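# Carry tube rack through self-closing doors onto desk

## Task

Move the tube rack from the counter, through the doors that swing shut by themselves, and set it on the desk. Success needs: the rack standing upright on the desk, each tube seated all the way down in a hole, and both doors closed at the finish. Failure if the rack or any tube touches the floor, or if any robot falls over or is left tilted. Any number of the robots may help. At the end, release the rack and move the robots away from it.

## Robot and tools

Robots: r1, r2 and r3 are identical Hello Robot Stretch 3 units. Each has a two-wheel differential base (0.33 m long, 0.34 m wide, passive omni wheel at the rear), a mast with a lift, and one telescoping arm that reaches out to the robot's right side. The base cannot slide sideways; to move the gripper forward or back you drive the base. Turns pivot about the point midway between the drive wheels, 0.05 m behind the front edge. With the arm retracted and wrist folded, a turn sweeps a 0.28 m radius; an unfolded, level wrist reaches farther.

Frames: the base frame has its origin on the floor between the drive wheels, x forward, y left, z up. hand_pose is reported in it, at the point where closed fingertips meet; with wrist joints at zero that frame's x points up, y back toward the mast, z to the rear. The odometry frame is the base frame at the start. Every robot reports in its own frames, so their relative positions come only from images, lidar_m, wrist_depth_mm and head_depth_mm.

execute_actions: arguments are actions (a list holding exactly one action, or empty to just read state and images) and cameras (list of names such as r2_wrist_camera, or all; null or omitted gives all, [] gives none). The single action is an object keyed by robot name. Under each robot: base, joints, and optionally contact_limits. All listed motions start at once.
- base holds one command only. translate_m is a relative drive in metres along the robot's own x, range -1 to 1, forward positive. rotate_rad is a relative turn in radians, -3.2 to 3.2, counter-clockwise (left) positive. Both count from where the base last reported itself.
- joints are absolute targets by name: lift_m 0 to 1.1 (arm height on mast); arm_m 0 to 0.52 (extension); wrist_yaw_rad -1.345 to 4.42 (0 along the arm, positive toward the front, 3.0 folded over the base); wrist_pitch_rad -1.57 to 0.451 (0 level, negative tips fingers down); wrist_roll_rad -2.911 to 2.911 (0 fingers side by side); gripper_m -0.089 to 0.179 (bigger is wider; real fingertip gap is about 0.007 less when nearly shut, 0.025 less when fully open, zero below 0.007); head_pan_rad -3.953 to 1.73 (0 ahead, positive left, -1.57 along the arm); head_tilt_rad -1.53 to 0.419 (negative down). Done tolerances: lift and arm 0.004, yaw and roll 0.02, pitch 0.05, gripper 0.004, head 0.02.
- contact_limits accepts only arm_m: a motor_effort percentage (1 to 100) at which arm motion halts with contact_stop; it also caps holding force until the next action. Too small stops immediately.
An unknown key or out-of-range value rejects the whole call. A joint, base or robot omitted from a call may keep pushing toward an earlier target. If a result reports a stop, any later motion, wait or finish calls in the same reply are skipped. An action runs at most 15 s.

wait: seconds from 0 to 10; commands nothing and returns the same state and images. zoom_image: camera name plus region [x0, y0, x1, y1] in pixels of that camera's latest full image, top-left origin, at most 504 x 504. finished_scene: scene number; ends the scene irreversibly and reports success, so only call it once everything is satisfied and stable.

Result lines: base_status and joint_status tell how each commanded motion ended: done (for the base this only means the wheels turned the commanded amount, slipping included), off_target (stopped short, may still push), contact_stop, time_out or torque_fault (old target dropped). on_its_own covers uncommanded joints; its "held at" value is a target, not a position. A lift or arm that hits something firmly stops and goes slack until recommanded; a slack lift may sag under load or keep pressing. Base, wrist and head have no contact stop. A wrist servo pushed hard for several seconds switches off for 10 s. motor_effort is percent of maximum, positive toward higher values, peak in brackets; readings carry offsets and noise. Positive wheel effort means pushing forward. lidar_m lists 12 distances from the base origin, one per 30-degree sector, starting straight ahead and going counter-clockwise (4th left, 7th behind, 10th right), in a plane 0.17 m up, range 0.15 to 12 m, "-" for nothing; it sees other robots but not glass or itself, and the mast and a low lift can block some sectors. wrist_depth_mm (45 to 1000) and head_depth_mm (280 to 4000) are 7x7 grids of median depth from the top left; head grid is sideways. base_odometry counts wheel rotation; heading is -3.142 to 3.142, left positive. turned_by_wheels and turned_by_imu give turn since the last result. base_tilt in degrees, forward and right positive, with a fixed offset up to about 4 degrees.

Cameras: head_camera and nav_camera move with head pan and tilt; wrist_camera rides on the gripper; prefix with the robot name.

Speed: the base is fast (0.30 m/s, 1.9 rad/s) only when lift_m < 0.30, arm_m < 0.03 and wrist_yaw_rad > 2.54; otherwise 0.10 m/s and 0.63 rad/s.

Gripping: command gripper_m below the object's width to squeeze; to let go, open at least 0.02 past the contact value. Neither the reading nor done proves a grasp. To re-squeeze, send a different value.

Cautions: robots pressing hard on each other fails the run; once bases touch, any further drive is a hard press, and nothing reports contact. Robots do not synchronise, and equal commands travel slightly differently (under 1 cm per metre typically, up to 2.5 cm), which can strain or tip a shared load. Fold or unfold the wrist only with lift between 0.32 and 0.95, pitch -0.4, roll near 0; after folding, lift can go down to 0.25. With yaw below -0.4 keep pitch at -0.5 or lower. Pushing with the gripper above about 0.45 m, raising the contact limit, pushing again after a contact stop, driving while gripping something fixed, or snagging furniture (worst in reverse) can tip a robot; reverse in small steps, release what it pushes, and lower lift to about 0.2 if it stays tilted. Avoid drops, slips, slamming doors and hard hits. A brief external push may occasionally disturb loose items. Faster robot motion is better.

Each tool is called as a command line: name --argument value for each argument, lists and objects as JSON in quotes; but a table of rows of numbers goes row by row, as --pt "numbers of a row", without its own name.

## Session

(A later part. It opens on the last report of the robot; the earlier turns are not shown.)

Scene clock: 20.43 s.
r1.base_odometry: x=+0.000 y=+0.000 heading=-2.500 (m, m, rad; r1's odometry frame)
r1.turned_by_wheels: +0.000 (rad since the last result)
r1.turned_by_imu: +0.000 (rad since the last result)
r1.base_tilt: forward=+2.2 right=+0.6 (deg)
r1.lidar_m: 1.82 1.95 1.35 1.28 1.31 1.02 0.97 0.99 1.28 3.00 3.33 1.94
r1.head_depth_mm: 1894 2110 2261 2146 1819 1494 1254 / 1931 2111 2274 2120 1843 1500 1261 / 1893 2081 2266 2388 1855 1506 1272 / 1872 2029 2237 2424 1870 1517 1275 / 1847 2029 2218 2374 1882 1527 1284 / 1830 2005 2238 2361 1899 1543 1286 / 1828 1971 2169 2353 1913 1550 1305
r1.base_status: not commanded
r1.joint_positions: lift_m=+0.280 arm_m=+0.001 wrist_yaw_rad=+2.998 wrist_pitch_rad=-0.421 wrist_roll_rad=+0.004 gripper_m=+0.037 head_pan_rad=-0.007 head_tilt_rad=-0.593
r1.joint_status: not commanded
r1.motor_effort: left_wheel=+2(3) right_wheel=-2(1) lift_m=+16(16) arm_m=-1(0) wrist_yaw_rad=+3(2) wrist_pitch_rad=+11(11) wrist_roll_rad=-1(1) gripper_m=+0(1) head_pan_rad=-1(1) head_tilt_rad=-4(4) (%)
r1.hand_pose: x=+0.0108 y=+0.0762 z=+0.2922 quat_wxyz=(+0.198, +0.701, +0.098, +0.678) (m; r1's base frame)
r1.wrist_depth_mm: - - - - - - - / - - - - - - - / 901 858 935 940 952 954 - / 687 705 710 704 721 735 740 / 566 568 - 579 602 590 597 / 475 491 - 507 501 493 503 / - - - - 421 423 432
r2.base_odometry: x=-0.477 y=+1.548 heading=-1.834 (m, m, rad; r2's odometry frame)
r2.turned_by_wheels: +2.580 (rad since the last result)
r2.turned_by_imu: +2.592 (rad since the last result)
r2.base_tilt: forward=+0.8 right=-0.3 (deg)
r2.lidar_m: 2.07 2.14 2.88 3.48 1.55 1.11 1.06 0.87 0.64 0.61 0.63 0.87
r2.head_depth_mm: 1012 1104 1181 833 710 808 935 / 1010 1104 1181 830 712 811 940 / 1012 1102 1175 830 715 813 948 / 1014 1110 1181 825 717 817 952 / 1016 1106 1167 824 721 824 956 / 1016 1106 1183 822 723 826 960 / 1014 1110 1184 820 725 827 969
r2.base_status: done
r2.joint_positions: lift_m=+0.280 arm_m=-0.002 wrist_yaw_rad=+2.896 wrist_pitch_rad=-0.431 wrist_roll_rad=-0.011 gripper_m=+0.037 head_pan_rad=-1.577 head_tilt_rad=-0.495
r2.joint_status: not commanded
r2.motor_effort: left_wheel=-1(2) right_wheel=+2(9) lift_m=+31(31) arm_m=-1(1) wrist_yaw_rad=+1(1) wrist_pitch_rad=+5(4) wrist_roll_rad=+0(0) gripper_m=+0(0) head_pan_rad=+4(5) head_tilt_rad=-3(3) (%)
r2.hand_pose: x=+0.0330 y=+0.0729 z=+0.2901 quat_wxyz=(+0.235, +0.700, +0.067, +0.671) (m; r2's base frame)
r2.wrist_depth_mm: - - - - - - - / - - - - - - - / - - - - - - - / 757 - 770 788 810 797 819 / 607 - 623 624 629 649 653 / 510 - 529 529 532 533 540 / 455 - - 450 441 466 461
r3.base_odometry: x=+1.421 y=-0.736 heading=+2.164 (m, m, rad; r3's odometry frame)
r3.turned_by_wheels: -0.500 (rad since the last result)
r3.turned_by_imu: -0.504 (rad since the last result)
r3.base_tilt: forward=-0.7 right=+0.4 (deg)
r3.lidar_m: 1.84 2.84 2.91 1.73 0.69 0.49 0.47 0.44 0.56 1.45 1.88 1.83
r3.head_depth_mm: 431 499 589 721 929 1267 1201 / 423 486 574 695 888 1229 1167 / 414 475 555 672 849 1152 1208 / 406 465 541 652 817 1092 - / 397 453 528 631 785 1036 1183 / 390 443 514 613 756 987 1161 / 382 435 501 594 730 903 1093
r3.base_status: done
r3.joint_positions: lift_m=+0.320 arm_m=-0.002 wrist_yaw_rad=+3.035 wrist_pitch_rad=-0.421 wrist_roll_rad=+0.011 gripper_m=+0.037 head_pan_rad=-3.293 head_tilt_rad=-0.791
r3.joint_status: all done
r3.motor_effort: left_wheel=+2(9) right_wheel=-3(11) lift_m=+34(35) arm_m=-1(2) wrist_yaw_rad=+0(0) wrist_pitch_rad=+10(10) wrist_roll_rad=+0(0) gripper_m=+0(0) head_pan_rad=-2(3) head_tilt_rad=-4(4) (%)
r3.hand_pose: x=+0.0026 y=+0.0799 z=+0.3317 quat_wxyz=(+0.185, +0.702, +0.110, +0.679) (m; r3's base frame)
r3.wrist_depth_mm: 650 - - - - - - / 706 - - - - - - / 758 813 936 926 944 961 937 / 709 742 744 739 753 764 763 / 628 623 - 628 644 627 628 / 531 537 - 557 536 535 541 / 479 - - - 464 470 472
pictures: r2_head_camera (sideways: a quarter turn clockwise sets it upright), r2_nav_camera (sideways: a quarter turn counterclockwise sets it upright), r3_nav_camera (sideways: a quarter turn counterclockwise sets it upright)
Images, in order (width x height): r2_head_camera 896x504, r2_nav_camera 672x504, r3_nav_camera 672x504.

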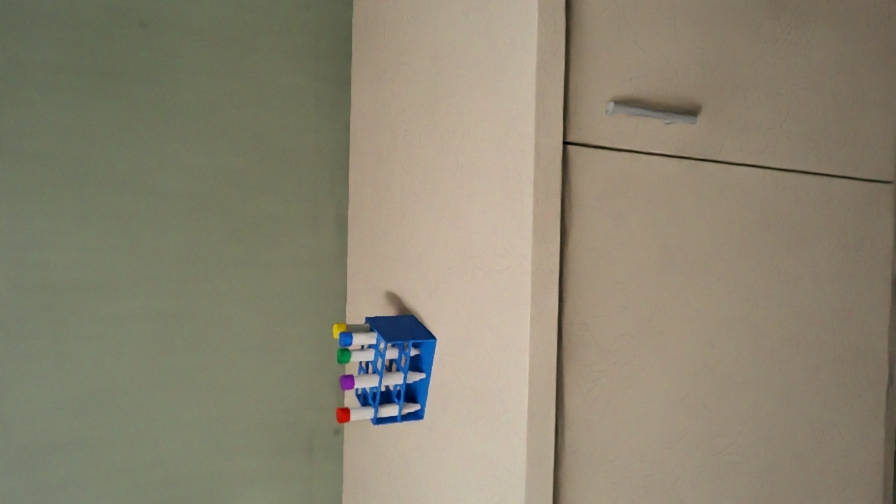

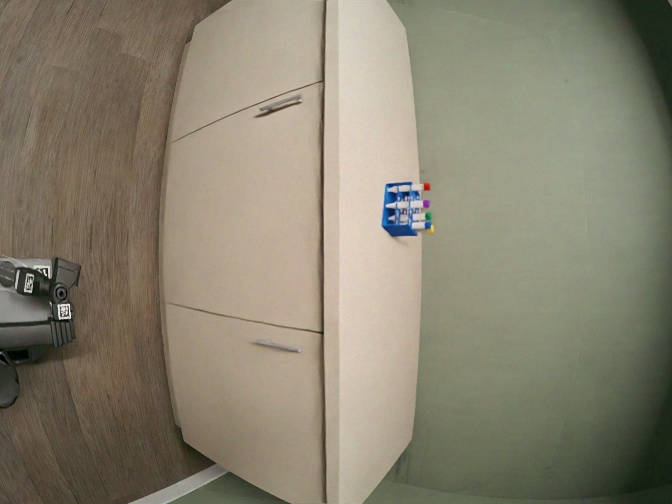

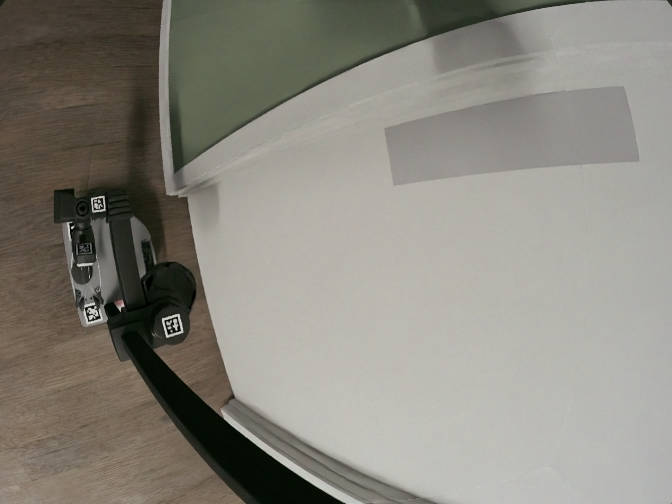

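execute_actions --actions '[{"r3":{"base":{"rotate_rad":-0.2}},"r2":{"base":{"translate_m":0.2},"joints":{"lift_m":0.9,"wrist_pitch_rad":-0.4}}}]' --cameras '["r3_head_camera","r2_head_camera"]'

execute_actions --actions '[{"r3":{"base":{"translate_m":-0.45}},"r2":{"joints":{"wrist_yaw_rad":0,"gripper_m":0.179}}}]' --cameras '["r3_nav_camera","r2_head_camera","r2_wrist_camera","r1_nav_camera"]'

Scene clock: 28.83 s.
r1.base_odometry: x=+0.000 y=+0.000 heading=-2.500 (m, m, rad; r1's odometry frame)
r1.turned_by_wheels: +0.000 (rad since the last result)
r1.turned_by_imu: +0.000 (rad since the last result)
r1.base_tilt: forward=+2.2 right=+0.5 (deg)
r1.lidar_m: 1.82 1.95 1.36 1.28 1.30 1.02 0.97 0.99 1.29 2.99 3.34 1.92
r1.head_depth_mm: 1926 2120 2296 2163 1810 1485 1250 / 1942 2140 2278 2097 1829 1492 1262 / 1876 2071 2281 2411 1854 1506 1274 / 1850 2025 2267 2389 1869 1515 1279 / 1854 2041 2253 2333 1875 1539 1286 / 1816 2006 2194 2358 1900 1532 1293 / 1812 1991 2191 2388 1938 1551 1296
r1.base_status: not commanded
r1.joint_positions: lift_m=+0.280 arm_m=+0.001 wrist_yaw_rad=+2.998 wrist_pitch_rad=-0.421 wrist_roll_rad=+0.004 gripper_m=+0.037 head_pan_rad=-0.007 head_tilt_rad=-0.593
r1.joint_status: not commanded
r1.motor_effort: left_wheel=+2(2) right_wheel=-2(1) lift_m=+15(16) arm_m=+1(0) wrist_yaw_rad=+2(3) wrist_pitch_rad=+11(11) wrist_roll_rad=-1(0) gripper_m=+0(0) head_pan_rad=-1(0) head_tilt_rad=-4(4) (%)
r1.hand_pose: x=+0.0108 y=+0.0762 z=+0.2922 quat_wxyz=(+0.198, +0.701, +0.098, +0.678) (m; r1's base frame)
r1.wrist_depth_mm: - - - - - - - / - - - - - - - / 892 874 899 932 948 962 - / 680 698 703 717 725 733 749 / 562 563 - 577 599 602 603 / 478 487 - 499 502 493 505 / - - - - 425 431 432
r2.base_odometry: x=-0.529 y=+1.355 heading=-1.834 (m, m, rad; r2's odometry frame)
r2.turned_by_wheels: +0.000 (rad since the last result)
r2.turned_by_imu: -0.002 (rad since the last result)
r2.base_tilt: forward=+0.8 right=-0.3 (deg)
r2.lidar_m: 1.88 1.94 2.62 3.50 1.84 1.32 1.26 0.87 0.63 0.61 0.63 0.86
r2.head_depth_mm: 1004 1099 1176 835 708 808 - / 1007 1103 1171 833 712 808 899 / 1014 1102 1175 831 714 814 905 / 1010 1103 1180 827 717 817 - / 1014 1107 1181 824 719 818 - / 1011 1104 1182 823 723 825 962 / 1010 1103 1181 818 724 826 965
r2.base_status: done
r2.joint_positions: lift_m=+0.900 arm_m=-0.002 wrist_yaw_rad=+2.896 wrist_pitch_rad=-0.419 wrist_roll_rad=-0.011 gripper_m=+0.037 head_pan_rad=-1.577 head_tilt_rad=-0.495
r2.joint_status: all done
r2.motor_effort: left_wheel=-1(6) right_wheel=+2(7) lift_m=+49(50) arm_m=-1(1) wrist_yaw_rad=+1(0) wrist_pitch_rad=+6(7) wrist_roll_rad=+0(0) gripper_m=+0(0) head_pan_rad=+4(4) head_tilt_rad=-3(3) (%)
r2.hand_pose: x=+0.0333 y=+0.0744 z=+0.9122 quat_wxyz=(+0.231, +0.701, +0.062, +0.672) (m; r2's base frame)
r2.wrist_depth_mm: - - - - - - - / - - - - - - - / - - - - - - - / - - - - - - - / - - - - - - - / - - - - - - - / - - - - - - -
r3.base_odometry: x=+1.421 y=-0.736 heading=+1.964 (m, m, rad; r3's odometry frame)
r3.turned_by_wheels: -0.200 (rad since the last result)
r3.turned_by_imu: -0.203 (rad since the last result)
r3.base_tilt: forward=-0.6 right=+0.3 (deg)
r3.lidar_m: 1.83 2.76 2.91 2.51 0.83 0.54 0.47 0.44 0.46 0.86 1.82 2.16
r3.head_depth_mm: 498 583 702 884 1187 1336 1202 / 474 553 657 814 1068 1307 1170 / 455 523 619 755 973 1275 1206 / 435 499 583 705 888 1196 - / 418 476 554 659 819 1072 1179 / 401 456 525 619 756 972 1153 / 387 437 500 586 706 890 1108
r3.base_status: done
r3.joint_positions: lift_m=+0.320 arm_m=-0.002 wrist_yaw_rad=+3.035 wrist_pitch_rad=-0.421 wrist_roll_rad=+0.011 gripper_m=+0.037 head_pan_rad=-3.293 head_tilt_rad=-0.791
r3.joint_status: not commanded
r3.motor_effort: left_wheel=+2(6) right_wheel=-4(9) lift_m=+33(34) arm_m=-1(2) wrist_yaw_rad=+0(0) wrist_pitch_rad=+10(10) wrist_roll_rad=+0(0) gripper_m=+0(0) head_pan_rad=-2(3) head_tilt_rad=-4(4) (%)
r3.hand_pose: x=+0.0026 y=+0.0799 z=+0.3317 quat_wxyz=(+0.185, +0.702, +0.110, +0.679) (m; r3's base frame)
r3.wrist_depth_mm: - - - - - - - / 965 - - - - - - / 879 927 942 925 951 925 951 / 739 740 754 765 753 745 757 / 610 615 - 609 640 620 629 / 529 534 - 542 540 534 540 / 481 - - - 470 463 472
pictures: r2_head_camera (sideways: a quarter turn clockwise sets it upright), r3_head_camera (sideways: a quarter turn clockwise sets it upright)
Images, in order (width x height): r2_head_camera 896x504, r3_head_camera 896x504.

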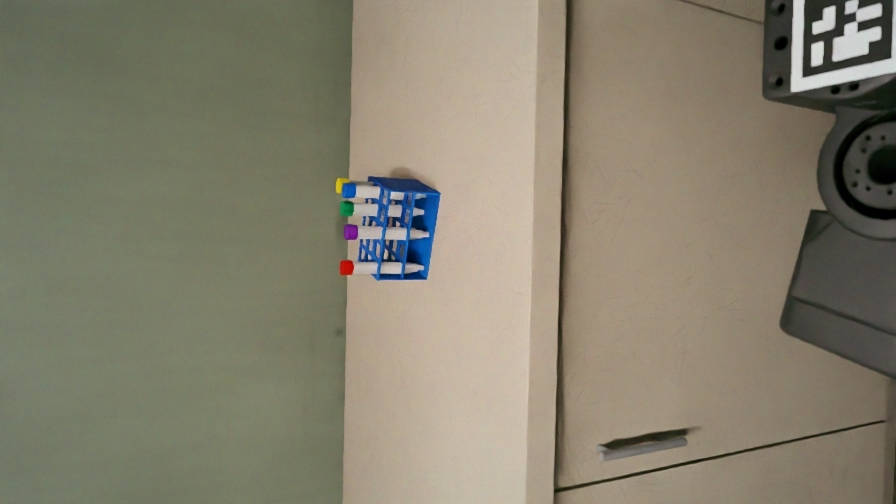

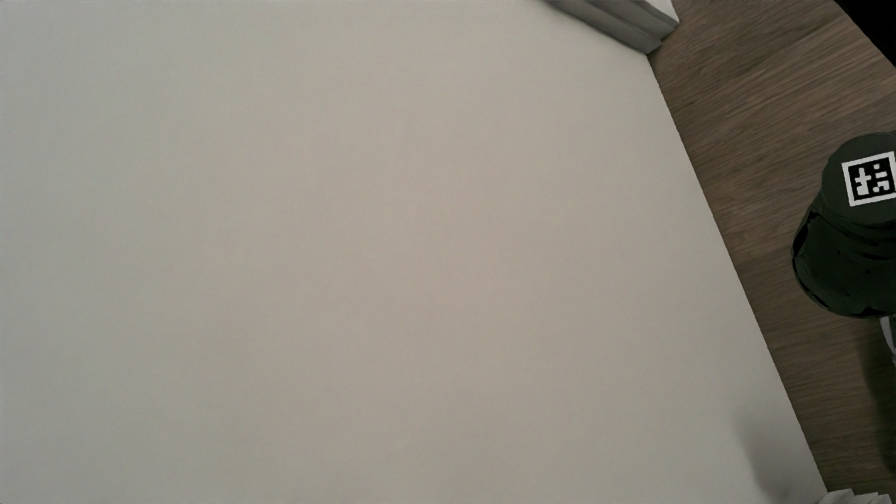

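Scene clock: 34.33 s.
r1.base_odometry: x=+0.000 y=+0.000 heading=-2.500 (m, m, rad; r1's odometry frame)
r1.turned_by_wheels: +0.000 (rad since the last result)
r1.turned_by_imu: +0.000 (rad since the last result)
r1.base_tilt: forward=+2.2 right=+0.5 (deg)
r1.lidar_m: 2.18 1.95 1.35 1.28 1.30 1.02 0.97 0.98 1.29 3.00 3.32 2.36
r1.head_depth_mm: 2103 2287 2513 2328 1838 1488 1258 / 2174 2355 2539 2345 1831 1495 1269 / 1890 2098 2285 2371 1842 1511 1275 / 1868 2025 2247 2410 1847 1518 1279 / 1844 2028 2247 2375 1877 1531 1289 / 1835 2014 2228 2376 1901 1547 1299 / 1828 1997 2195 2381 1914 1546 1295
r1.base_status: not commanded
r1.joint_positions: lift_m=+0.280 arm_m=+0.001 wrist_yaw_rad=+2.998 wrist_pitch_rad=-0.421 wrist_roll_rad=+0.004 gripper_m=+0.037 head_pan_rad=-0.007 head_tilt_rad=-0.593
r1.joint_status: not commanded
r1.motor_effort: left_wheel=+2(2) right_wheel=-2(2) lift_m=+16(15) arm_m=+1(0) wrist_yaw_rad=+2(3) wrist_pitch_rad=+11(11) wrist_roll_rad=+0(1) gripper_m=+0(0) head_pan_rad=+1(0) head_tilt_rad=-3(4) (%)
r1.hand_pose: x=+0.0108 y=+0.0762 z=+0.2922 quat_wxyz=(+0.198, +0.701, +0.098, +0.678) (m; r1's base frame)
r1.wrist_depth_mm: - - - - - - - / - - - - - - - / 882 879 932 950 939 994 - / 694 693 714 710 712 736 758 / 564 564 - 578 591 587 601 / 477 493 - 504 501 492 508 / - - - - 421 428 434
r2.base_odometry: x=-0.529 y=+1.355 heading=-1.834 (m, m, rad; r2's odometry frame)
r2.turned_by_wheels: +0.000 (rad since the last result)
r2.turned_by_imu: -0.001 (rad since the last result)
r2.base_tilt: forward=+0.8 right=-0.3 (deg)
r2.lidar_m: 1.87 1.94 2.60 3.50 1.83 1.32 1.26 0.87 0.63 0.61 0.63 0.86
r2.head_depth_mm: 1007 1096 1170 832 708 807 - / 1004 1100 1180 830 712 794 - / 1011 1103 1178 828 714 781 - / 1008 1101 1177 827 716 798 930 / 1012 1097 1178 825 721 803 957 / 1011 1101 1178 823 723 825 961 / 1009 1103 1179 818 724 827 968
r2.base_status: not commanded
r2.joint_positions: lift_m=+0.900 arm_m=-0.002 wrist_yaw_rad=+0.002 wrist_pitch_rad=-0.419 wrist_roll_rad=-0.011 gripper_m=+0.179 head_pan_rad=-1.577 head_tilt_rad=-0.495
r2.joint_status: all done
r2.motor_effort: left_wheel=-1(0) right_wheel=+1(2) lift_m=+49(48) arm_m=-1(1) wrist_yaw_rad=-2(4) wrist_pitch_rad=+6(6) wrist_roll_rad=+0(0) gripper_m=-1(85) head_pan_rad=+4(4) head_tilt_rad=-3(3) (%)
r2.hand_pose: x=-0.0211 y=-0.3675 z=+0.9122 quat_wxyz=(+0.696, +0.149, -0.688, -0.146) (m; r2's base frame)
r2.wrist_depth_mm: 807 831 893 565 890 913 925 / 432 446 463 482 491 511 531 / 368 369 370 367 374 372 373 / 428 428 427 430 424 430 425 / 480 475 478 470 474 470 466 / 521 530 527 528 523 528 514 / - 603 595 596 594 597 -
r3.base_odometry: x=+1.593 y=-1.151 heading=+1.964 (m, m, rad; r3's odometry frame)
r3.turned_by_wheels: +0.000 (rad since the last result)
r3.turned_by_imu: +0.000 (rad since the last result)
r3.base_tilt: forward=-0.7 right=+0.3 (deg)
r3.lidar_m: 2.27 3.19 3.10 0.61 0.33 0.28 0.27 0.31 1.00 0.29 0.30 2.28
r3.head_depth_mm: - - 297 343 429 572 797 / - - 297 344 429 571 856 / - - 298 344 429 573 748 / - - 298 344 430 573 - / - - 298 345 430 574 803 / - - 298 344 430 574 860 / - - 298 345 431 574 862
r3.base_status: translate_m off_target (by the wheels' count: -0.4498 of -0.4500)
r3.joint_positions: lift_m=+0.320 arm_m=-0.002 wrist_yaw_rad=+3.035 wrist_pitch_rad=-0.420 wrist_roll_rad=+0.011 gripper_m=+0.037 head_pan_rad=-3.294 head_tilt_rad=-0.795
r3.joint_status: not commanded
r3.on_its_own: left_wheel is at rest, and its effort (-25) is outside its rest range (-18 to +18); right_wheel is at rest, and its effort (-21) is outside its rest range (-18 to +18)
r3.motor_effort: left_wheel=-25(45) right_wheel=-21(69) lift_m=+32(33) arm_m=-1(2) wrist_yaw_rad=+0(2) wrist_pitch_rad=+9(10) wrist_roll_rad=+0(0) gripper_m=-1(1) head_pan_rad=-2(3) head_tilt_rad=-2(4) (%)
r3.hand_pose: x=+0.0026 y=+0.0800 z=+0.3320 quat_wxyz=(+0.185, +0.702, +0.109, +0.679) (m; r3's base frame)
r3.wrist_depth_mm: 329 - - - - - - / 337 - - - - - - / 342 - 838 928 942 934 951 / 342 433 744 759 743 755 744 / 343 464 - 612 646 633 625 / 343 499 - 554 539 537 540 / 336 - - - 465 465 471
pictures: r1_nav_camera (sideways: a quarter turn counterclockwise sets it upright), r2_head_camera (sideways: a quarter turn clockwise sets it upright), r2_wrist_camera, r3_nav_camera (sideways: a quarter turn counterclockwise sets it upright)
Images, in order (width x height): r1_nav_camera 672x504, r2_head_camera 896x504, r2_wrist_camera 644x364, r3_nav_camera 672x504.

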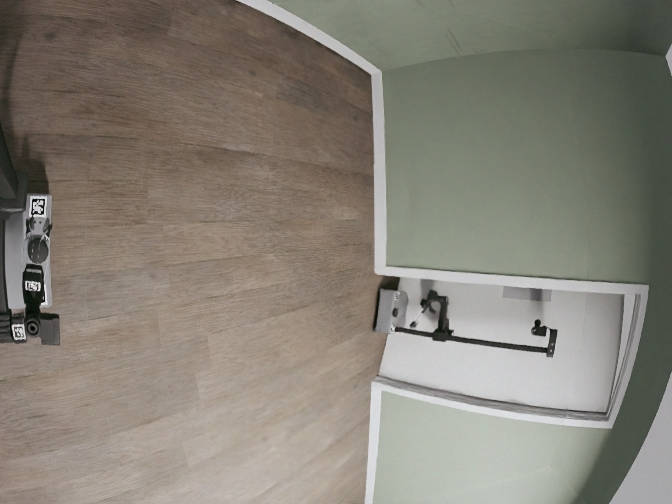

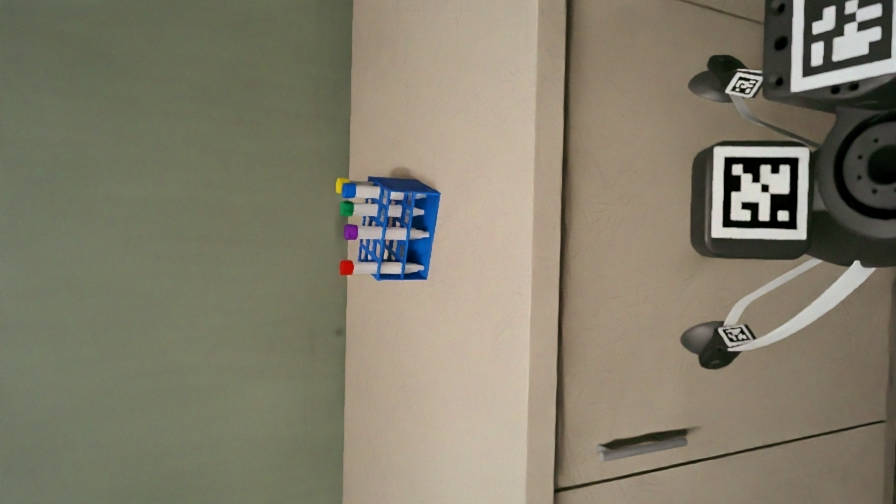

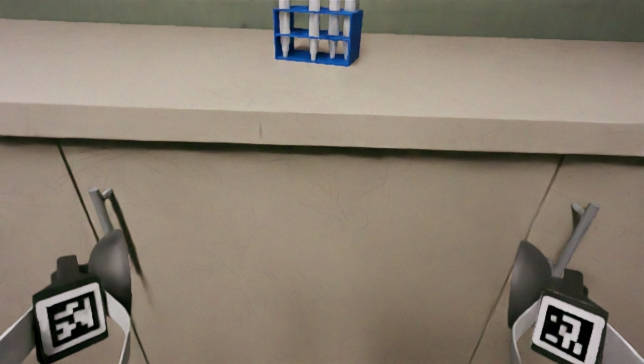

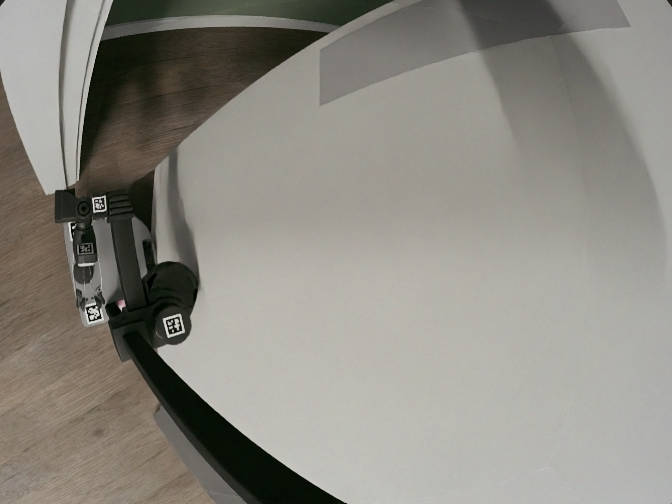

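execute_actions --actions '[{"r3":{"base":{"translate_m":-0.4}},"r2":{"joints":{"lift_m":1.0,"wrist_pitch_rad":-0.2}},"r1":{"base":{"rotate_rad":-0.4}}}]' --cameras '["r3_nav_camera"]'

execute_actions --actions '[{"r3":{"base":{"rotate_rad":-0.45}},"r2":{"joints":{"arm_m":0.3}},"r1":{"base":{"translate_m":0.9}}}]' --cameras '["r3_nav_camera","r2_wrist_camera","r1_nav_camera"]'

Scene clock: 40.47 s.
r1.base_odometry: x=+0.000 y=+0.000 heading=-2.900 (m, m, rad; r1's odometry frame)
r1.turned_by_wheels: -0.400 (rad since the last result)
r1.turned_by_imu: -0.400 (rad since the last result)
r1.base_tilt: forward=+2.1 right=+0.5 (deg)
r1.lidar_m: 2.52 2.18 1.73 1.31 1.30 1.30 0.99 0.97 1.01 1.46 3.01 2.95
r1.head_depth_mm: 2400 2637 2918 2358 1816 1493 1260 / 2287 2557 2779 2364 1828 1489 1262 / 2164 2402 2632 2387 1845 1517 1261 / 2222 2433 2758 2445 1867 1514 1281 / 2376 2595 2859 2456 1896 1527 1288 / 2504 2804 2978 2485 1896 1545 1291 / 3906 - 2165 2297 1915 1557 1295
r1.base_status: done
r1.joint_positions: lift_m=+0.280 arm_m=+0.001 wrist_yaw_rad=+2.998 wrist_pitch_rad=-0.421 wrist_roll_rad=+0.004 gripper_m=+0.037 head_pan_rad=-0.007 head_tilt_rad=-0.593
r1.joint_status: not commanded
r1.motor_effort: left_wheel=+3(8) right_wheel=-2(5) lift_m=+15(16) arm_m=+0(0) wrist_yaw_rad=+2(3) wrist_pitch_rad=+11(11) wrist_roll_rad=-1(0) gripper_m=+0(0) head_pan_rad=+1(0) head_tilt_rad=-4(4) (%)
r1.hand_pose: x=+0.0108 y=+0.0762 z=+0.2922 quat_wxyz=(+0.198, +0.701, +0.098, +0.678) (m; r1's base frame)
r1.wrist_depth_mm: 937 - - - - - - / 952 - - - - - - / 909 880 914 940 948 959 - / 689 689 694 713 712 736 753 / 561 559 - 576 596 594 596 / 473 492 - 504 495 493 498 / - - - - 426 431 432
r2.base_odometry: x=-0.529 y=+1.355 heading=-1.834 (m, m, rad; r2's odometry frame)
r2.turned_by_wheels: +0.000 (rad since the last result)
r2.turned_by_imu: -0.001 (rad since the last result)
r2.base_tilt: forward=+0.9 right=-0.4 (deg)
r2.lidar_m: 1.87 1.93 2.61 3.51 1.84 1.32 1.26 0.87 0.63 0.61 0.63 0.86
r2.head_depth_mm: 1008 1099 1176 883 - - - / 1010 1099 1174 834 - - - / 1011 1102 1178 861 - - - / 1009 1098 1178 834 718 833 950 / 1014 1102 1178 823 725 823 952 / 1013 1100 1176 821 722 826 961 / 1009 1105 1179 819 725 826 968
r2.base_status: not commanded
r2.joint_positions: lift_m=+1.000 arm_m=-0.002 wrist_yaw_rad=+0.002 wrist_pitch_rad=-0.220 wrist_roll_rad=-0.011 gripper_m=+0.179 head_pan_rad=-1.577 head_tilt_rad=-0.495
r2.joint_status: all done
r2.motor_effort: left_wheel=-1(1) right_wheel=+2(2) lift_m=+48(51) arm_m=-1(1) wrist_yaw_rad=-3(1) wrist_pitch_rad=+6(6) wrist_roll_rad=+0(0) gripper_m=+0(0) head_pan_rad=+4(5) head_tilt_rad=-3(2) (%)
r2.hand_pose: x=-0.0210 y=-0.3880 z=+1.0590 quat_wxyz=(+0.707, +0.079, -0.699, -0.077) (m; r2's base frame)
r2.wrist_depth_mm: 912 909 910 930 940 926 940 / 960 947 946 974 954 958 1000 / 981 - - 997 - - - / 668 688 684 643 732 750 783 / 490 495 495 503 512 527 537 / 409 413 420 414 416 421 426 / - 464 469 469 474 473 -
r3.base_odometry: x=+1.746 y=-1.521 heading=+1.964 (m, m, rad; r3's odometry frame)
r3.turned_by_wheels: +0.000 (rad since the last result)
r3.turned_by_imu: -0.004 (rad since the last result)
r3.base_tilt: forward=-0.8 right=+0.4 (deg)
r3.lidar_m: 2.68 3.58 0.49 0.28 0.25 0.25 0.29 1.85 1.11 0.98 0.59 0.49
r3.head_depth_mm: - - - 293 333 399 481 / - - - 311 368 450 578 / - - 296 341 411 517 632 / - 288 318 378 466 608 - / - 300 350 424 538 737 1107 / 289 324 387 483 637 1028 1155 / 304 357 436 595 1501 1296 1145
r3.base_status: done
r3.joint_positions: lift_m=+0.320 arm_m=-0.002 wrist_yaw_rad=+3.035 wrist_pitch_rad=-0.420 wrist_roll_rad=+0.011 gripper_m=+0.037 head_pan_rad=-3.294 head_tilt_rad=-0.795
r3.joint_status: not commanded
r3.motor_effort: left_wheel=-9(37) right_wheel=-17(39) lift_m=+32(31) arm_m=-2(1) wrist_yaw_rad=+0(0) wrist_pitch_rad=+9(10) wrist_roll_rad=+0(0) gripper_m=-1(0) head_pan_rad=-2(2) head_tilt_rad=-2(2) (%)
r3.hand_pose: x=+0.0026 y=+0.0800 z=+0.3320 quat_wxyz=(+0.185, +0.702, +0.109, +0.679) (m; r3's base frame)
r3.wrist_depth_mm: 211 - 316 421 631 - - / 226 - 344 460 710 - - / 238 - 378 511 860 958 949 / 249 283 420 568 739 747 756 / 261 307 - 584 647 628 630 / 278 334 - 548 535 546 544 / 288 - - - 468 470 474
pictures: r3_nav_camera (sideways: a quarter turn counterclockwise sets it upright)
Images, in order (width x height): r3_nav_camera 672x504.

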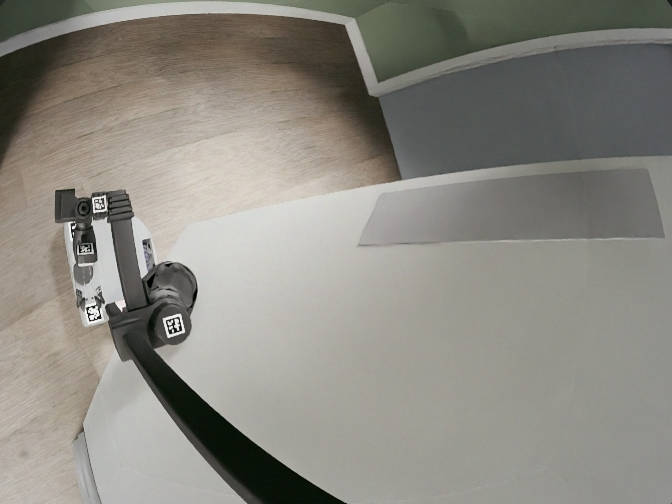

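Scene clock: 45.23 s.
r1.base_odometry: x=-0.874 y=-0.216 heading=-2.900 (m, m, rad; r1's odometry frame)
r1.turned_by_wheels: +0.000 (rad since the last result)
r1.turned_by_imu: +0.001 (rad since the last result)
r1.base_tilt: forward=+2.1 right=+0.4 (deg)
r1.lidar_m: 1.61 1.36 1.45 1.73 1.71 1.78 1.82 1.77 1.87 2.66 2.70 1.85
r1.head_depth_mm: 1512 1664 1859 2076 1819 1490 1251 / 1411 1575 1746 1974 1833 1481 1262 / 1392 1536 1676 1881 1839 1509 1263 / 1441 1613 1780 1994 1864 1520 1280 / 1550 1724 1942 2135 1880 1518 1280 / 1611 1794 2003 2064 1901 1538 1298 / 1758 2073 3145 2311 1901 1549 1292
r1.base_status: done
r1.joint_positions: lift_m=+0.280 arm_m=+0.001 wrist_yaw_rad=+2.998 wrist_pitch_rad=-0.420 wrist_roll_rad=+0.004 gripper_m=+0.037 head_pan_rad=-0.007 head_tilt_rad=-0.593
r1.joint_status: not commanded
r1.motor_effort: left_wheel=+2(10) right_wheel=-1(4) lift_m=+16(16) arm_m=-1(1) wrist_yaw_rad=+2(2) wrist_pitch_rad=+11(11) wrist_roll_rad=-1(0) gripper_m=+1(1) head_pan_rad=-2(1) head_tilt_rad=-4(4) (%)
r1.hand_pose: x=+0.0107 y=+0.0763 z=+0.2923 quat_wxyz=(+0.197, +0.701, +0.098, +0.678) (m; r1's base frame)
r1.wrist_depth_mm: - - - - - - - / - - - - - - - / 886 885 929 928 957 968 - / 685 695 720 723 725 747 746 / 562 568 - 578 594 594 597 / 477 499 - 506 503 497 507 / - - - - 418 427 426
r2.base_odometry: x=-0.529 y=+1.355 heading=-1.834 (m, m, rad; r2's odometry frame)
r2.turned_by_wheels: +0.000 (rad since the last result)
r2.turned_by_imu: -0.001 (rad since the last result)
r2.base_tilt: forward=+0.7 right=-0.4 (deg)
r2.lidar_m: 1.87 1.94 2.61 3.49 1.83 1.32 1.26 0.87 0.63 0.61 0.63 0.86
r2.head_depth_mm: 1006 1101 - 789 708 806 935 / 1009 1108 - 786 711 811 941 / 1012 1102 - 745 713 815 947 / 1011 1104 1176 782 716 817 948 / 1010 1102 1179 825 719 817 955 / 1011 1104 1181 820 722 824 961 / 1011 1102 1181 818 724 826 965
r2.base_status: not commanded
r2.joint_positions: lift_m=+1.000 arm_m=+0.300 wrist_yaw_rad=+0.001 wrist_pitch_rad=-0.220 wrist_roll_rad=-0.011 gripper_m=+0.179 head_pan_rad=-1.577 head_tilt_rad=-0.495
r2.joint_status: all done
r2.motor_effort: left_wheel=-1(2) right_wheel=+2(1) lift_m=+48(49) arm_m=+5(6) wrist_yaw_rad=-1(2) wrist_pitch_rad=+6(6) wrist_roll_rad=+0(0) gripper_m=+0(0) head_pan_rad=+4(4) head_tilt_rad=-3(3) (%)
r2.hand_pose: x=-0.0213 y=-0.6894 z=+1.0590 quat_wxyz=(+0.707, +0.078, -0.699, -0.077) (m; r2's base frame)
r2.wrist_depth_mm: 630 630 633 647 638 644 652 / 653 670 669 677 669 680 685 / 701 690 707 704 714 726 723 / 663 670 714 739 727 746 760 / 476 498 459 329 510 522 534 / 385 371 362 347 392 394 422 / - 305 309 313 318 319 -
r3.base_odometry: x=+1.746 y=-1.521 heading=+1.514 (m, m, rad; r3's odometry frame)
r3.turned_by_wheels: -0.449 (rad since the last result)
r3.turned_by_imu: -0.448 (rad since the last result)
r3.base_tilt: forward=-0.8 right=+0.3 (deg)
r3.lidar_m: 0.49 1.79 3.62 0.44 0.29 0.27 0.27 0.34 1.64 1.06 0.97 0.50
r3.head_depth_mm: - - - 310 378 483 636 / - - 287 320 393 508 706 / - - 291 332 408 533 678 / - - 296 343 426 563 - / - - 299 355 444 597 851 / - - 304 367 466 632 994 / - - 313 380 488 676 1092
r3.base_status: done
r3.joint_positions: lift_m=+0.320 arm_m=-0.002 wrist_yaw_rad=+3.035 wrist_pitch_rad=-0.420 wrist_roll_rad=+0.011 gripper_m=+0.037 head_pan_rad=-3.294 head_tilt_rad=-0.795
r3.joint_status: not commanded
r3.on_its_own: right_wheel is at rest, and its effort (-31) is outside its rest range (-18 to +18)
r3.motor_effort: left_wheel=-1(8) right_wheel=-31(39) lift_m=+31(32) arm_m=-1(2) wrist_yaw_rad=+0(0) wrist_pitch_rad=+10(9) wrist_roll_rad=+0(0) gripper_m=+0(0) head_pan_rad=-2(2) head_tilt_rad=-3(2) (%)
r3.hand_pose: x=+0.0026 y=+0.0800 z=+0.3320 quat_wxyz=(+0.185, +0.702, +0.109, +0.679) (m; r3's base frame)
r3.wrist_depth_mm: 267 - 546 - - - - / 283 - 600 - - - - / 288 - 644 937 947 944 936 / 294 353 692 750 743 743 754 / 304 384 - 623 645 624 622 / 312 416 - 549 538 534 536 / 311 - - - 469 473 474
pictures: r1_nav_camera (sideways: a quarter turn counterclockwise sets it upright), r2_wrist_camera, r3_nav_camera (sideways: a quarter turn counterclockwise sets it upright)
Images, in order (width x height): r1_nav_camera 672x504, r2_wrist_camera 644x364, r3_nav_camera 672x504.

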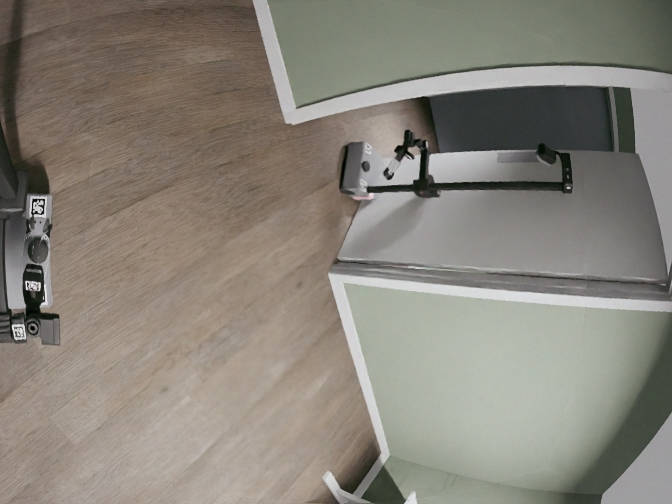

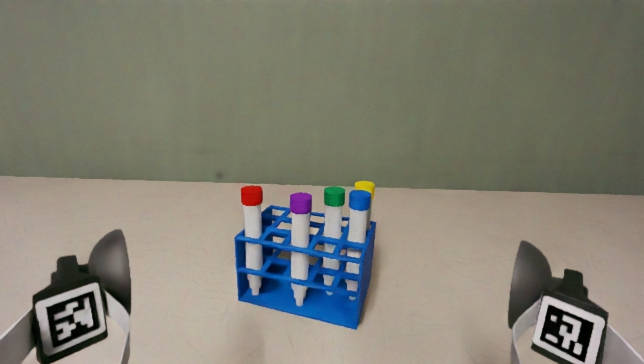

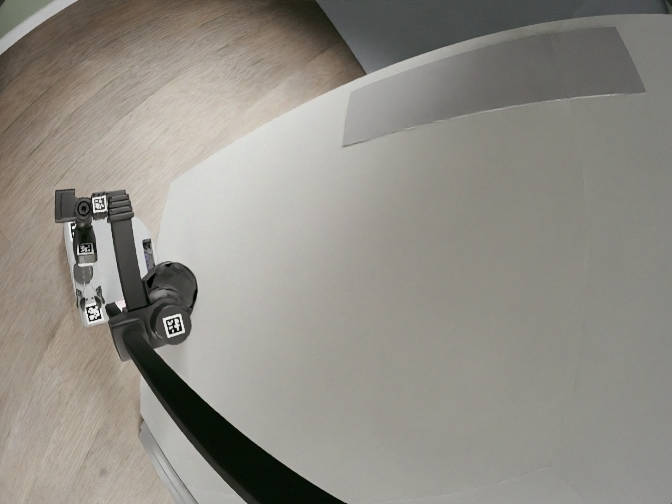

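execute_actions --actions '[{"r3":{"base":{"translate_m":-0.25}},"r2":{"base":{"translate_m":0.13},"joints":{"wrist_yaw_rad":-0.32,"lift_m":0.935}},"r1":{"base":{"rotate_rad":0.75}}}]' --cameras '["r2_wrist_camera"]'

execute_actions --actions '[{"r3":{"base":{"rotate_rad":-0.45}},"r2":{"joints":{"arm_m":0.4}}}]' --cameras '["r2_wrist_camera"]'

execute_actions --actions '[{"r3":{"base":{"translate_m":-0.25}}}]' --cameras '["r3_nav_camera","r1_nav_camera"]'

Scene clock: 49.80 s.
r1.base_odometry: x=-0.874 y=-0.216 heading=-2.150 (m, m, rad; r1's odometry frame)
r1.turned_by_wheels: +0.750 (rad since the last result)
r1.turned_by_imu: +0.750 (rad since the last result)
r1.base_tilt: forward=+2.1 right=+0.5 (deg)
r1.lidar_m: 1.36 1.61 1.69 1.69 1.99 1.78 1.77 2.08 2.66 2.67 1.61 1.70
r1.head_depth_mm: 2978 3319 3260 2353 1812 1486 1262 / 1138 1247 1372 1528 1708 1499 1265 / 1169 1288 1426 1574 1734 1499 1273 / 1205 1316 1476 1632 1778 1519 1280 / 1244 1365 1517 1693 1842 1529 1295 / 1266 1395 1574 1772 1906 1537 1293 / 1305 1453 1629 1835 1896 1548 1307
r1.base_status: done
r1.joint_positions: lift_m=+0.280 arm_m=+0.001 wrist_yaw_rad=+2.998 wrist_pitch_rad=-0.420 wrist_roll_rad=+0.004 gripper_m=+0.037 head_pan_rad=-0.007 head_tilt_rad=-0.593
r1.joint_status: not commanded
r1.motor_effort: left_wheel=-2(8) right_wheel=+2(7) lift_m=+16(15) arm_m=+1(0) wrist_yaw_rad=+1(2) wrist_pitch_rad=+11(10) wrist_roll_rad=-1(0) gripper_m=-1(1) head_pan_rad=+0(1) head_tilt_rad=-3(4) (%)
r1.hand_pose: x=+0.0107 y=+0.0762 z=+0.2923 quat_wxyz=(+0.197, +0.701, +0.098, +0.678) (m; r1's base frame)
r1.wrist_depth_mm: - - - - - - - / - - - - - - - / 879 880 932 922 968 972 - / 680 701 708 719 726 747 728 / 562 565 - 575 607 595 594 / 475 494 - 505 498 501 504 / - - - - 426 422 435
r2.base_odometry: x=-0.563 y=+1.229 heading=-1.834 (m, m, rad; r2's odometry frame)
r2.turned_by_wheels: +0.000 (rad since the last result)
r2.turned_by_imu: -0.002 (rad since the last result)
r2.base_tilt: forward=+0.8 right=-0.3 (deg)
r2.lidar_m: 1.74 1.81 2.42 3.50 2.02 1.45 1.39 0.87 0.63 0.61 0.63 0.86
r2.head_depth_mm: 1005 1094 1173 - 733 804 939 / 1003 1098 1188 - 712 810 938 / 1007 1098 1191 - 724 812 944 / 1007 1097 1176 826 717 818 949 / 1008 1098 1170 823 718 819 953 / 1007 1096 1177 821 720 824 956 / 1013 1095 1179 820 724 825 967
r2.base_status: done
r2.joint_positions: lift_m=+0.935 arm_m=+0.300 wrist_yaw_rad=-0.318 wrist_pitch_rad=-0.220 wrist_roll_rad=-0.011 gripper_m=+0.179 head_pan_rad=-1.577 head_tilt_rad=-0.495
r2.joint_status: all done
r2.motor_effort: left_wheel=-1(3) right_wheel=+2(5) lift_m=+30(41) arm_m=+5(6) wrist_yaw_rad=-2(3) wrist_pitch_rad=+6(6) wrist_roll_rad=+0(0) gripper_m=+0(0) head_pan_rad=+4(4) head_tilt_rad=-3(3) (%)
r2.hand_pose: x=-0.0980 y=-0.6771 z=+0.9946 quat_wxyz=(+0.686, -0.033, -0.702, -0.188) (m; r2's base frame)
r2.wrist_depth_mm: 547 578 614 679 747 807 917 / 562 600 657 713 796 892 985 / 579 623 687 335 815 916 - / 484 496 436 332 533 547 573 / 348 364 340 341 376 383 389 / - 276 279 285 286 291 310 / - 225 227 231 234 234 -
r3.base_odometry: x=+1.732 y=-1.770 heading=+1.515 (m, m, rad; r3's odometry frame)
r3.turned_by_wheels: +0.000 (rad since the last result)
r3.turned_by_imu: -0.003 (rad since the last result)
r3.base_tilt: forward=-0.7 right=+0.3 (deg)
r3.lidar_m: 0.74 2.02 0.54 0.30 0.25 0.25 0.29 1.76 1.80 1.24 1.13 0.85
r3.head_depth_mm: - - - 294 334 404 493 / - - - 310 367 451 582 / - - 295 337 408 513 630 / - - 310 370 457 596 - / - 296 338 409 520 709 1077 / - 313 370 457 603 904 1136 / 296 339 410 531 1466 1304 1148
r3.base_status: done
r3.joint_positions: lift_m=+0.320 arm_m=-0.002 wrist_yaw_rad=+3.035 wrist_pitch_rad=-0.420 wrist_roll_rad=+0.011 gripper_m=+0.037 head_pan_rad=-3.294 head_tilt_rad=-0.795
r3.joint_status: not commanded
r3.motor_effort: left_wheel=-4(25) right_wheel=-16(33) lift_m=+32(31) arm_m=-1(1) wrist_yaw_rad=+0(0) wrist_pitch_rad=+9(10) wrist_roll_rad=+0(0) gripper_m=+0(0) head_pan_rad=-1(2) head_tilt_rad=-3(2) (%)
r3.hand_pose: x=+0.0026 y=+0.0800 z=+0.3320 quat_wxyz=(+0.185, +0.702, +0.109, +0.679) (m; r3's base frame)
r3.wrist_depth_mm: 216 - 330 446 - - - / 229 - 361 492 - - - / 240 - 397 554 942 935 963 / 251 287 436 611 741 757 753 / 266 314 - 599 641 624 623 / 279 341 - 554 534 539 541 / 290 - - - 467 477 472
pictures: r2_wrist_camera
Images, in order (width x height): r2_wrist_camera 644x364.

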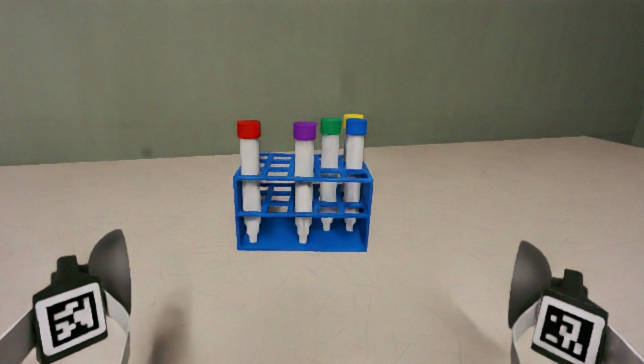

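Scene clock: 51.77 s.
r1.base_odometry: x=-0.874 y=-0.216 heading=-2.150 (m, m, rad; r1's odometry frame)
r1.turned_by_wheels: +0.000 (rad since the last result)
r1.turned_by_imu: +0.000 (rad since the last result)
r1.base_tilt: forward=+2.1 right=+0.5 (deg)
r1.lidar_m: 1.36 1.62 1.69 1.69 1.98 1.77 1.77 2.09 2.66 2.65 1.61 1.69
r1.head_depth_mm: 3057 3345 3219 2339 1819 1481 1248 / 1132 1250 1376 1539 1727 1495 1259 / 1177 1281 1419 1584 1730 1505 1273 / 1209 1326 1455 1642 1785 1514 1282 / 1233 1367 1512 1694 1837 1529 1290 / 1271 1412 1567 1762 1896 1538 1295 / 1305 1457 1632 1842 1914 1563 1297
r1.base_status: not commanded
r1.joint_positions: lift_m=+0.280 arm_m=+0.001 wrist_yaw_rad=+2.998 wrist_pitch_rad=-0.420 wrist_roll_rad=+0.004 gripper_m=+0.037 head_pan_rad=-0.007 head_tilt_rad=-0.593
r1.joint_status: not commanded
r1.motor_effort: left_wheel=-2(2) right_wheel=+3(2) lift_m=+16(16) arm_m=+1(0) wrist_yaw_rad=+2(2) wrist_pitch_rad=+11(11) wrist_roll_rad=+0(1) gripper_m=+0(0) head_pan_rad=-1(0) head_tilt_rad=-3(4) (%)
r1.hand_pose: x=+0.0107 y=+0.0762 z=+0.2923 quat_wxyz=(+0.197, +0.701, +0.098, +0.678) (m; r1's base frame)
r1.wrist_depth_mm: - - - - - - - / - - - - - - - / 893 865 914 934 965 975 - / 690 685 717 721 728 738 755 / 568 567 - 579 593 584 595 / 478 494 - 503 508 494 509 / - - - - 419 430 432
r2.base_odometry: x=-0.563 y=+1.229 heading=-1.834 (m, m, rad; r2's odometry frame)
r2.turned_by_wheels: +0.000 (rad since the last result)
r2.turned_by_imu: +0.000 (rad since the last result)
r2.base_tilt: forward=+0.8 right=-0.4 (deg)
r2.lidar_m: 1.75 1.80 2.43 3.50 2.02 1.45 1.39 0.87 0.63 0.61 0.63 0.86
r2.head_depth_mm: 1003 1100 1168 - 727 808 938 / 1004 1095 1171 786 710 809 941 / 1012 1098 1170 744 712 811 946 / 1008 1098 1176 782 714 815 948 / 1008 1099 1177 823 719 820 956 / 1010 1100 1175 818 719 822 963 / 1010 1098 1179 818 724 827 970
r2.base_status: not commanded
r2.joint_positions: lift_m=+0.935 arm_m=+0.400 wrist_yaw_rad=-0.319 wrist_pitch_rad=-0.220 wrist_roll_rad=-0.011 gripper_m=+0.179 head_pan_rad=-1.577 head_tilt_rad=-0.495
r2.joint_status: all done
r2.motor_effort: left_wheel=+0(1) right_wheel=+2(1) lift_m=+30(30) arm_m=+6(6) wrist_yaw_rad=-1(3) wrist_pitch_rad=+6(6) wrist_roll_rad=+0(0) gripper_m=+0(0) head_pan_rad=+4(4) head_tilt_rad=-2(3) (%)
r2.hand_pose: x=-0.0982 y=-0.7771 z=+0.9946 quat_wxyz=(+0.686, -0.034, -0.702, -0.189) (m; r2's base frame)
r2.wrist_depth_mm: 460 488 529 575 627 704 777 / 476 515 550 613 675 740 848 / 502 530 583 635 710 789 886 / 497 495 463 440 259 556 568 / 349 364 335 239 257 383 388 / - 275 265 254 268 289 309 / - 224 227 230 233 235 -
r3.base_odometry: x=+1.732 y=-1.770 heading=+1.065 (m, m, rad; r3's odometry frame)
r3.turned_by_wheels: -0.450 (rad since the last result)
r3.turned_by_imu: -0.449 (rad since the last result)
r3.base_tilt: forward=-0.7 right=+0.5 (deg)
r3.lidar_m: 0.75 0.74 2.01 0.48 0.30 0.27 0.27 0.33 1.76 1.73 1.20 1.13
r3.head_depth_mm: - - - 318 389 501 667 / - - 289 326 401 519 736 / - - 292 333 412 541 694 / - - 295 342 426 565 - / - - 299 351 439 589 836 / - - 302 360 455 616 954 / - - 305 370 471 646 1027
r3.base_status: done
r3.joint_positions: lift_m=+0.320 arm_m=-0.002 wrist_yaw_rad=+3.035 wrist_pitch_rad=-0.420 wrist_roll_rad=+0.011 gripper_m=+0.037 head_pan_rad=-3.294 head_tilt_rad=-0.795
r3.joint_status: not commanded
r3.on_its_own: right_wheel is at rest, and its effort (-23) is outside its rest range (-18 to +18)
r3.motor_effort: left_wheel=-1(8) right_wheel=-23(38) lift_m=+31(32) arm_m=-2(1) wrist_yaw_rad=+0(0) wrist_pitch_rad=+9(9) wrist_roll_rad=+0(0) gripper_m=-1(0) head_pan_rad=-2(3) head_tilt_rad=-3(2) (%)
r3.hand_pose: x=+0.0026 y=+0.0800 z=+0.3320 quat_wxyz=(+0.185, +0.702, +0.109, +0.679) (m; r3's base frame)
r3.wrist_depth_mm: 280 - 675 - - - - / 294 - 772 - - - - / 301 - 777 935 947 946 952 / 307 375 734 738 747 764 752 / 314 397 - 621 643 626 631 / 322 429 - 550 548 539 543 / 314 - - - 471 471 476
pictures: r2_wrist_camera
Images, in order (width x height): r2_wrist_camera 644x364.

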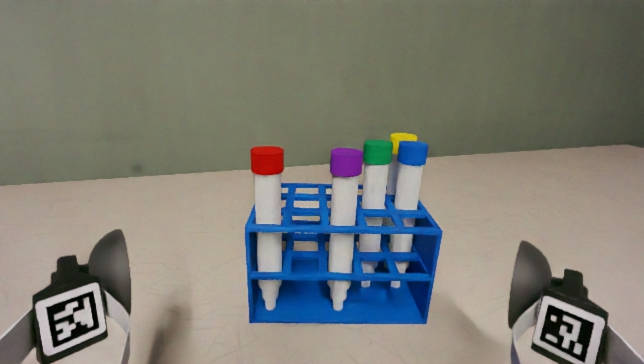

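Scene clock: 55.27 s.
r1.base_odometry: x=-0.874 y=-0.216 heading=-2.150 (m, m, rad; r1's odometry frame)
r1.turned_by_wheels: +0.000 (rad since the last result)
r1.turned_by_imu: +0.000 (rad since the last result)
r1.base_tilt: forward=+2.2 right=+0.5 (deg)
r1.lidar_m: 1.36 1.62 1.69 1.69 1.98 1.78 1.78 2.08 2.66 2.66 1.61 1.71
r1.head_depth_mm: 2982 3308 3223 2346 1814 1490 1249 / 1144 1242 1377 1529 1724 1491 1259 / 1173 1282 1418 1582 1738 1523 1272 / 1204 1318 1472 1652 1795 1530 1284 / 1242 1353 1515 1695 1821 1536 1287 / 1270 1396 1566 1786 1900 1543 1286 / 1312 1448 1630 1841 1911 1540 1298
r1.base_status: not commanded
r1.joint_positions: lift_m=+0.280 arm_m=+0.001 wrist_yaw_rad=+2.998 wrist_pitch_rad=-0.420 wrist_roll_rad=+0.004 gripper_m=+0.037 head_pan_rad=-0.007 head_tilt_rad=-0.593
r1.joint_status: not commanded
r1.motor_effort: left_wheel=-2(2) right_wheel=+2(2) lift_m=+16(16) arm_m=+0(0) wrist_yaw_rad=+3(2) wrist_pitch_rad=+10(11) wrist_roll_rad=+0(0) gripper_m=+0(1) head_pan_rad=+0(1) head_tilt_rad=-3(3) (%)
r1.hand_pose: x=+0.0107 y=+0.0762 z=+0.2923 quat_wxyz=(+0.197, +0.701, +0.098, +0.678) (m; r1's base frame)
r1.wrist_depth_mm: - - - - - - - / - - - - - - - / 925 861 929 936 946 974 - / 684 696 709 712 727 749 741 / 571 564 - 582 592 604 611 / 473 488 - 507 495 506 504 / - - - - 421 427 435
r2.base_odometry: x=-0.563 y=+1.229 heading=-1.834 (m, m, rad; r2's odometry frame)
r2.turned_by_wheels: +0.000 (rad since the last result)
r2.turned_by_imu: -0.001 (rad since the last result)
r2.base_tilt: forward=+0.9 right=-0.3 (deg)
r2.lidar_m: 1.75 1.80 2.42 3.50 2.03 1.46 1.39 0.87 0.63 0.61 0.63 0.86
r2.head_depth_mm: 1005 1093 1169 - 727 806 934 / 1004 1094 1175 786 710 808 939 / 1007 1095 1173 745 712 813 943 / 1011 1100 1175 782 717 814 949 / 1009 1105 1178 827 717 821 955 / 1012 1100 1179 821 721 822 959 / 1009 1098 1175 816 723 826 964
r2.base_status: not commanded
r2.joint_positions: lift_m=+0.935 arm_m=+0.400 wrist_yaw_rad=-0.319 wrist_pitch_rad=-0.220 wrist_roll_rad=-0.011 gripper_m=+0.179 head_pan_rad=-1.577 head_tilt_rad=-0.495
r2.joint_status: not commanded
r2.motor_effort: left_wheel=-1(1) right_wheel=+1(2) lift_m=+30(30) arm_m=+6(6) wrist_yaw_rad=-1(2) wrist_pitch_rad=+6(6) wrist_roll_rad=+0(0) gripper_m=+0(0) head_pan_rad=+4(4) head_tilt_rad=-2(2) (%)
r2.hand_pose: x=-0.0982 y=-0.7771 z=+0.9946 quat_wxyz=(+0.686, -0.034, -0.702, -0.189) (m; r2's base frame)
r2.wrist_depth_mm: 453 491 532 576 629 701 791 / 482 508 550 612 673 734 829 / 500 536 581 634 698 815 891 / 502 493 464 435 258 552 560 / 348 362 338 238 255 383 389 / - 274 265 254 267 289 308 / - 224 226 229 233 234 -
r3.base_odometry: x=+1.611 y=-1.988 heading=+1.065 (m, m, rad; r3's odometry frame)
r3.turned_by_wheels: +0.000 (rad since the last result)
r3.turned_by_imu: -0.141 (rad since the last result)
r3.base_tilt: forward=-0.8 right=+0.4 (deg)
r3.lidar_m: 1.08 0.85 2.11 0.48 0.30 0.27 0.27 0.33 1.66 1.72 1.35 1.20
r3.head_depth_mm: - - 287 320 391 505 673 / - - 290 327 403 525 744 / - - 293 335 416 546 694 / - - 296 344 429 569 - / - - 299 353 443 595 840 / - - 303 362 458 620 967 / - - 306 372 474 652 1098
r3.base_status: translate_m off_target (by the wheels' count: -0.2493 of -0.2500)
r3.joint_positions: lift_m=+0.320 arm_m=-0.002 wrist_yaw_rad=+3.035 wrist_pitch_rad=-0.419 wrist_roll_rad=+0.011 gripper_m=+0.037 head_pan_rad=-3.295 head_tilt_rad=-0.797
r3.joint_status: not commanded
r3.on_its_own: left_wheel is at rest, and its effort (-91) is outside its rest range (-18 to +18); right_wheel is at rest, and its effort (-100) is outside its rest range (-18 to +18)
r3.motor_effort: left_wheel=-91(92) right_wheel=-100(100) lift_m=+32(32) arm_m=-1(1) wrist_yaw_rad=+0(3) wrist_pitch_rad=+9(9) wrist_roll_rad=+0(0) gripper_m=+0(1) head_pan_rad=-2(2) head_tilt_rad=-1(3) (%)
r3.hand_pose: x=+0.0026 y=+0.0801 z=+0.3322 quat_wxyz=(+0.185, +0.702, +0.109, +0.679) (m; r3's base frame)
r3.wrist_depth_mm: 281 - 606 - - - - / 295 - 682 - - - - / 302 - 726 957 979 941 945 / 308 373 729 737 747 750 759 / 315 400 - 632 651 634 630 / 319 428 - 545 539 533 541 / 314 - - - 469 473 469
pictures: r1_nav_camera (sideways: a quarter turn counterclockwise sets it upright), r3_nav_camera (sideways: a quarter turn counterclockwise sets it upright)
Images, in order (width x height): r1_nav_camera 672x504, r3_nav_camera 672x504.

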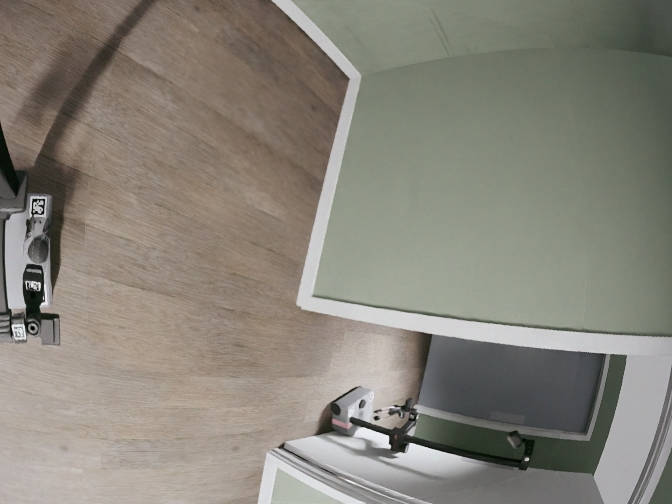

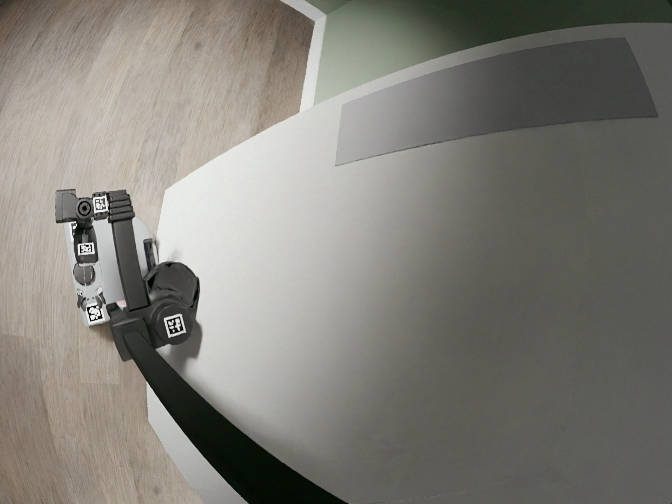

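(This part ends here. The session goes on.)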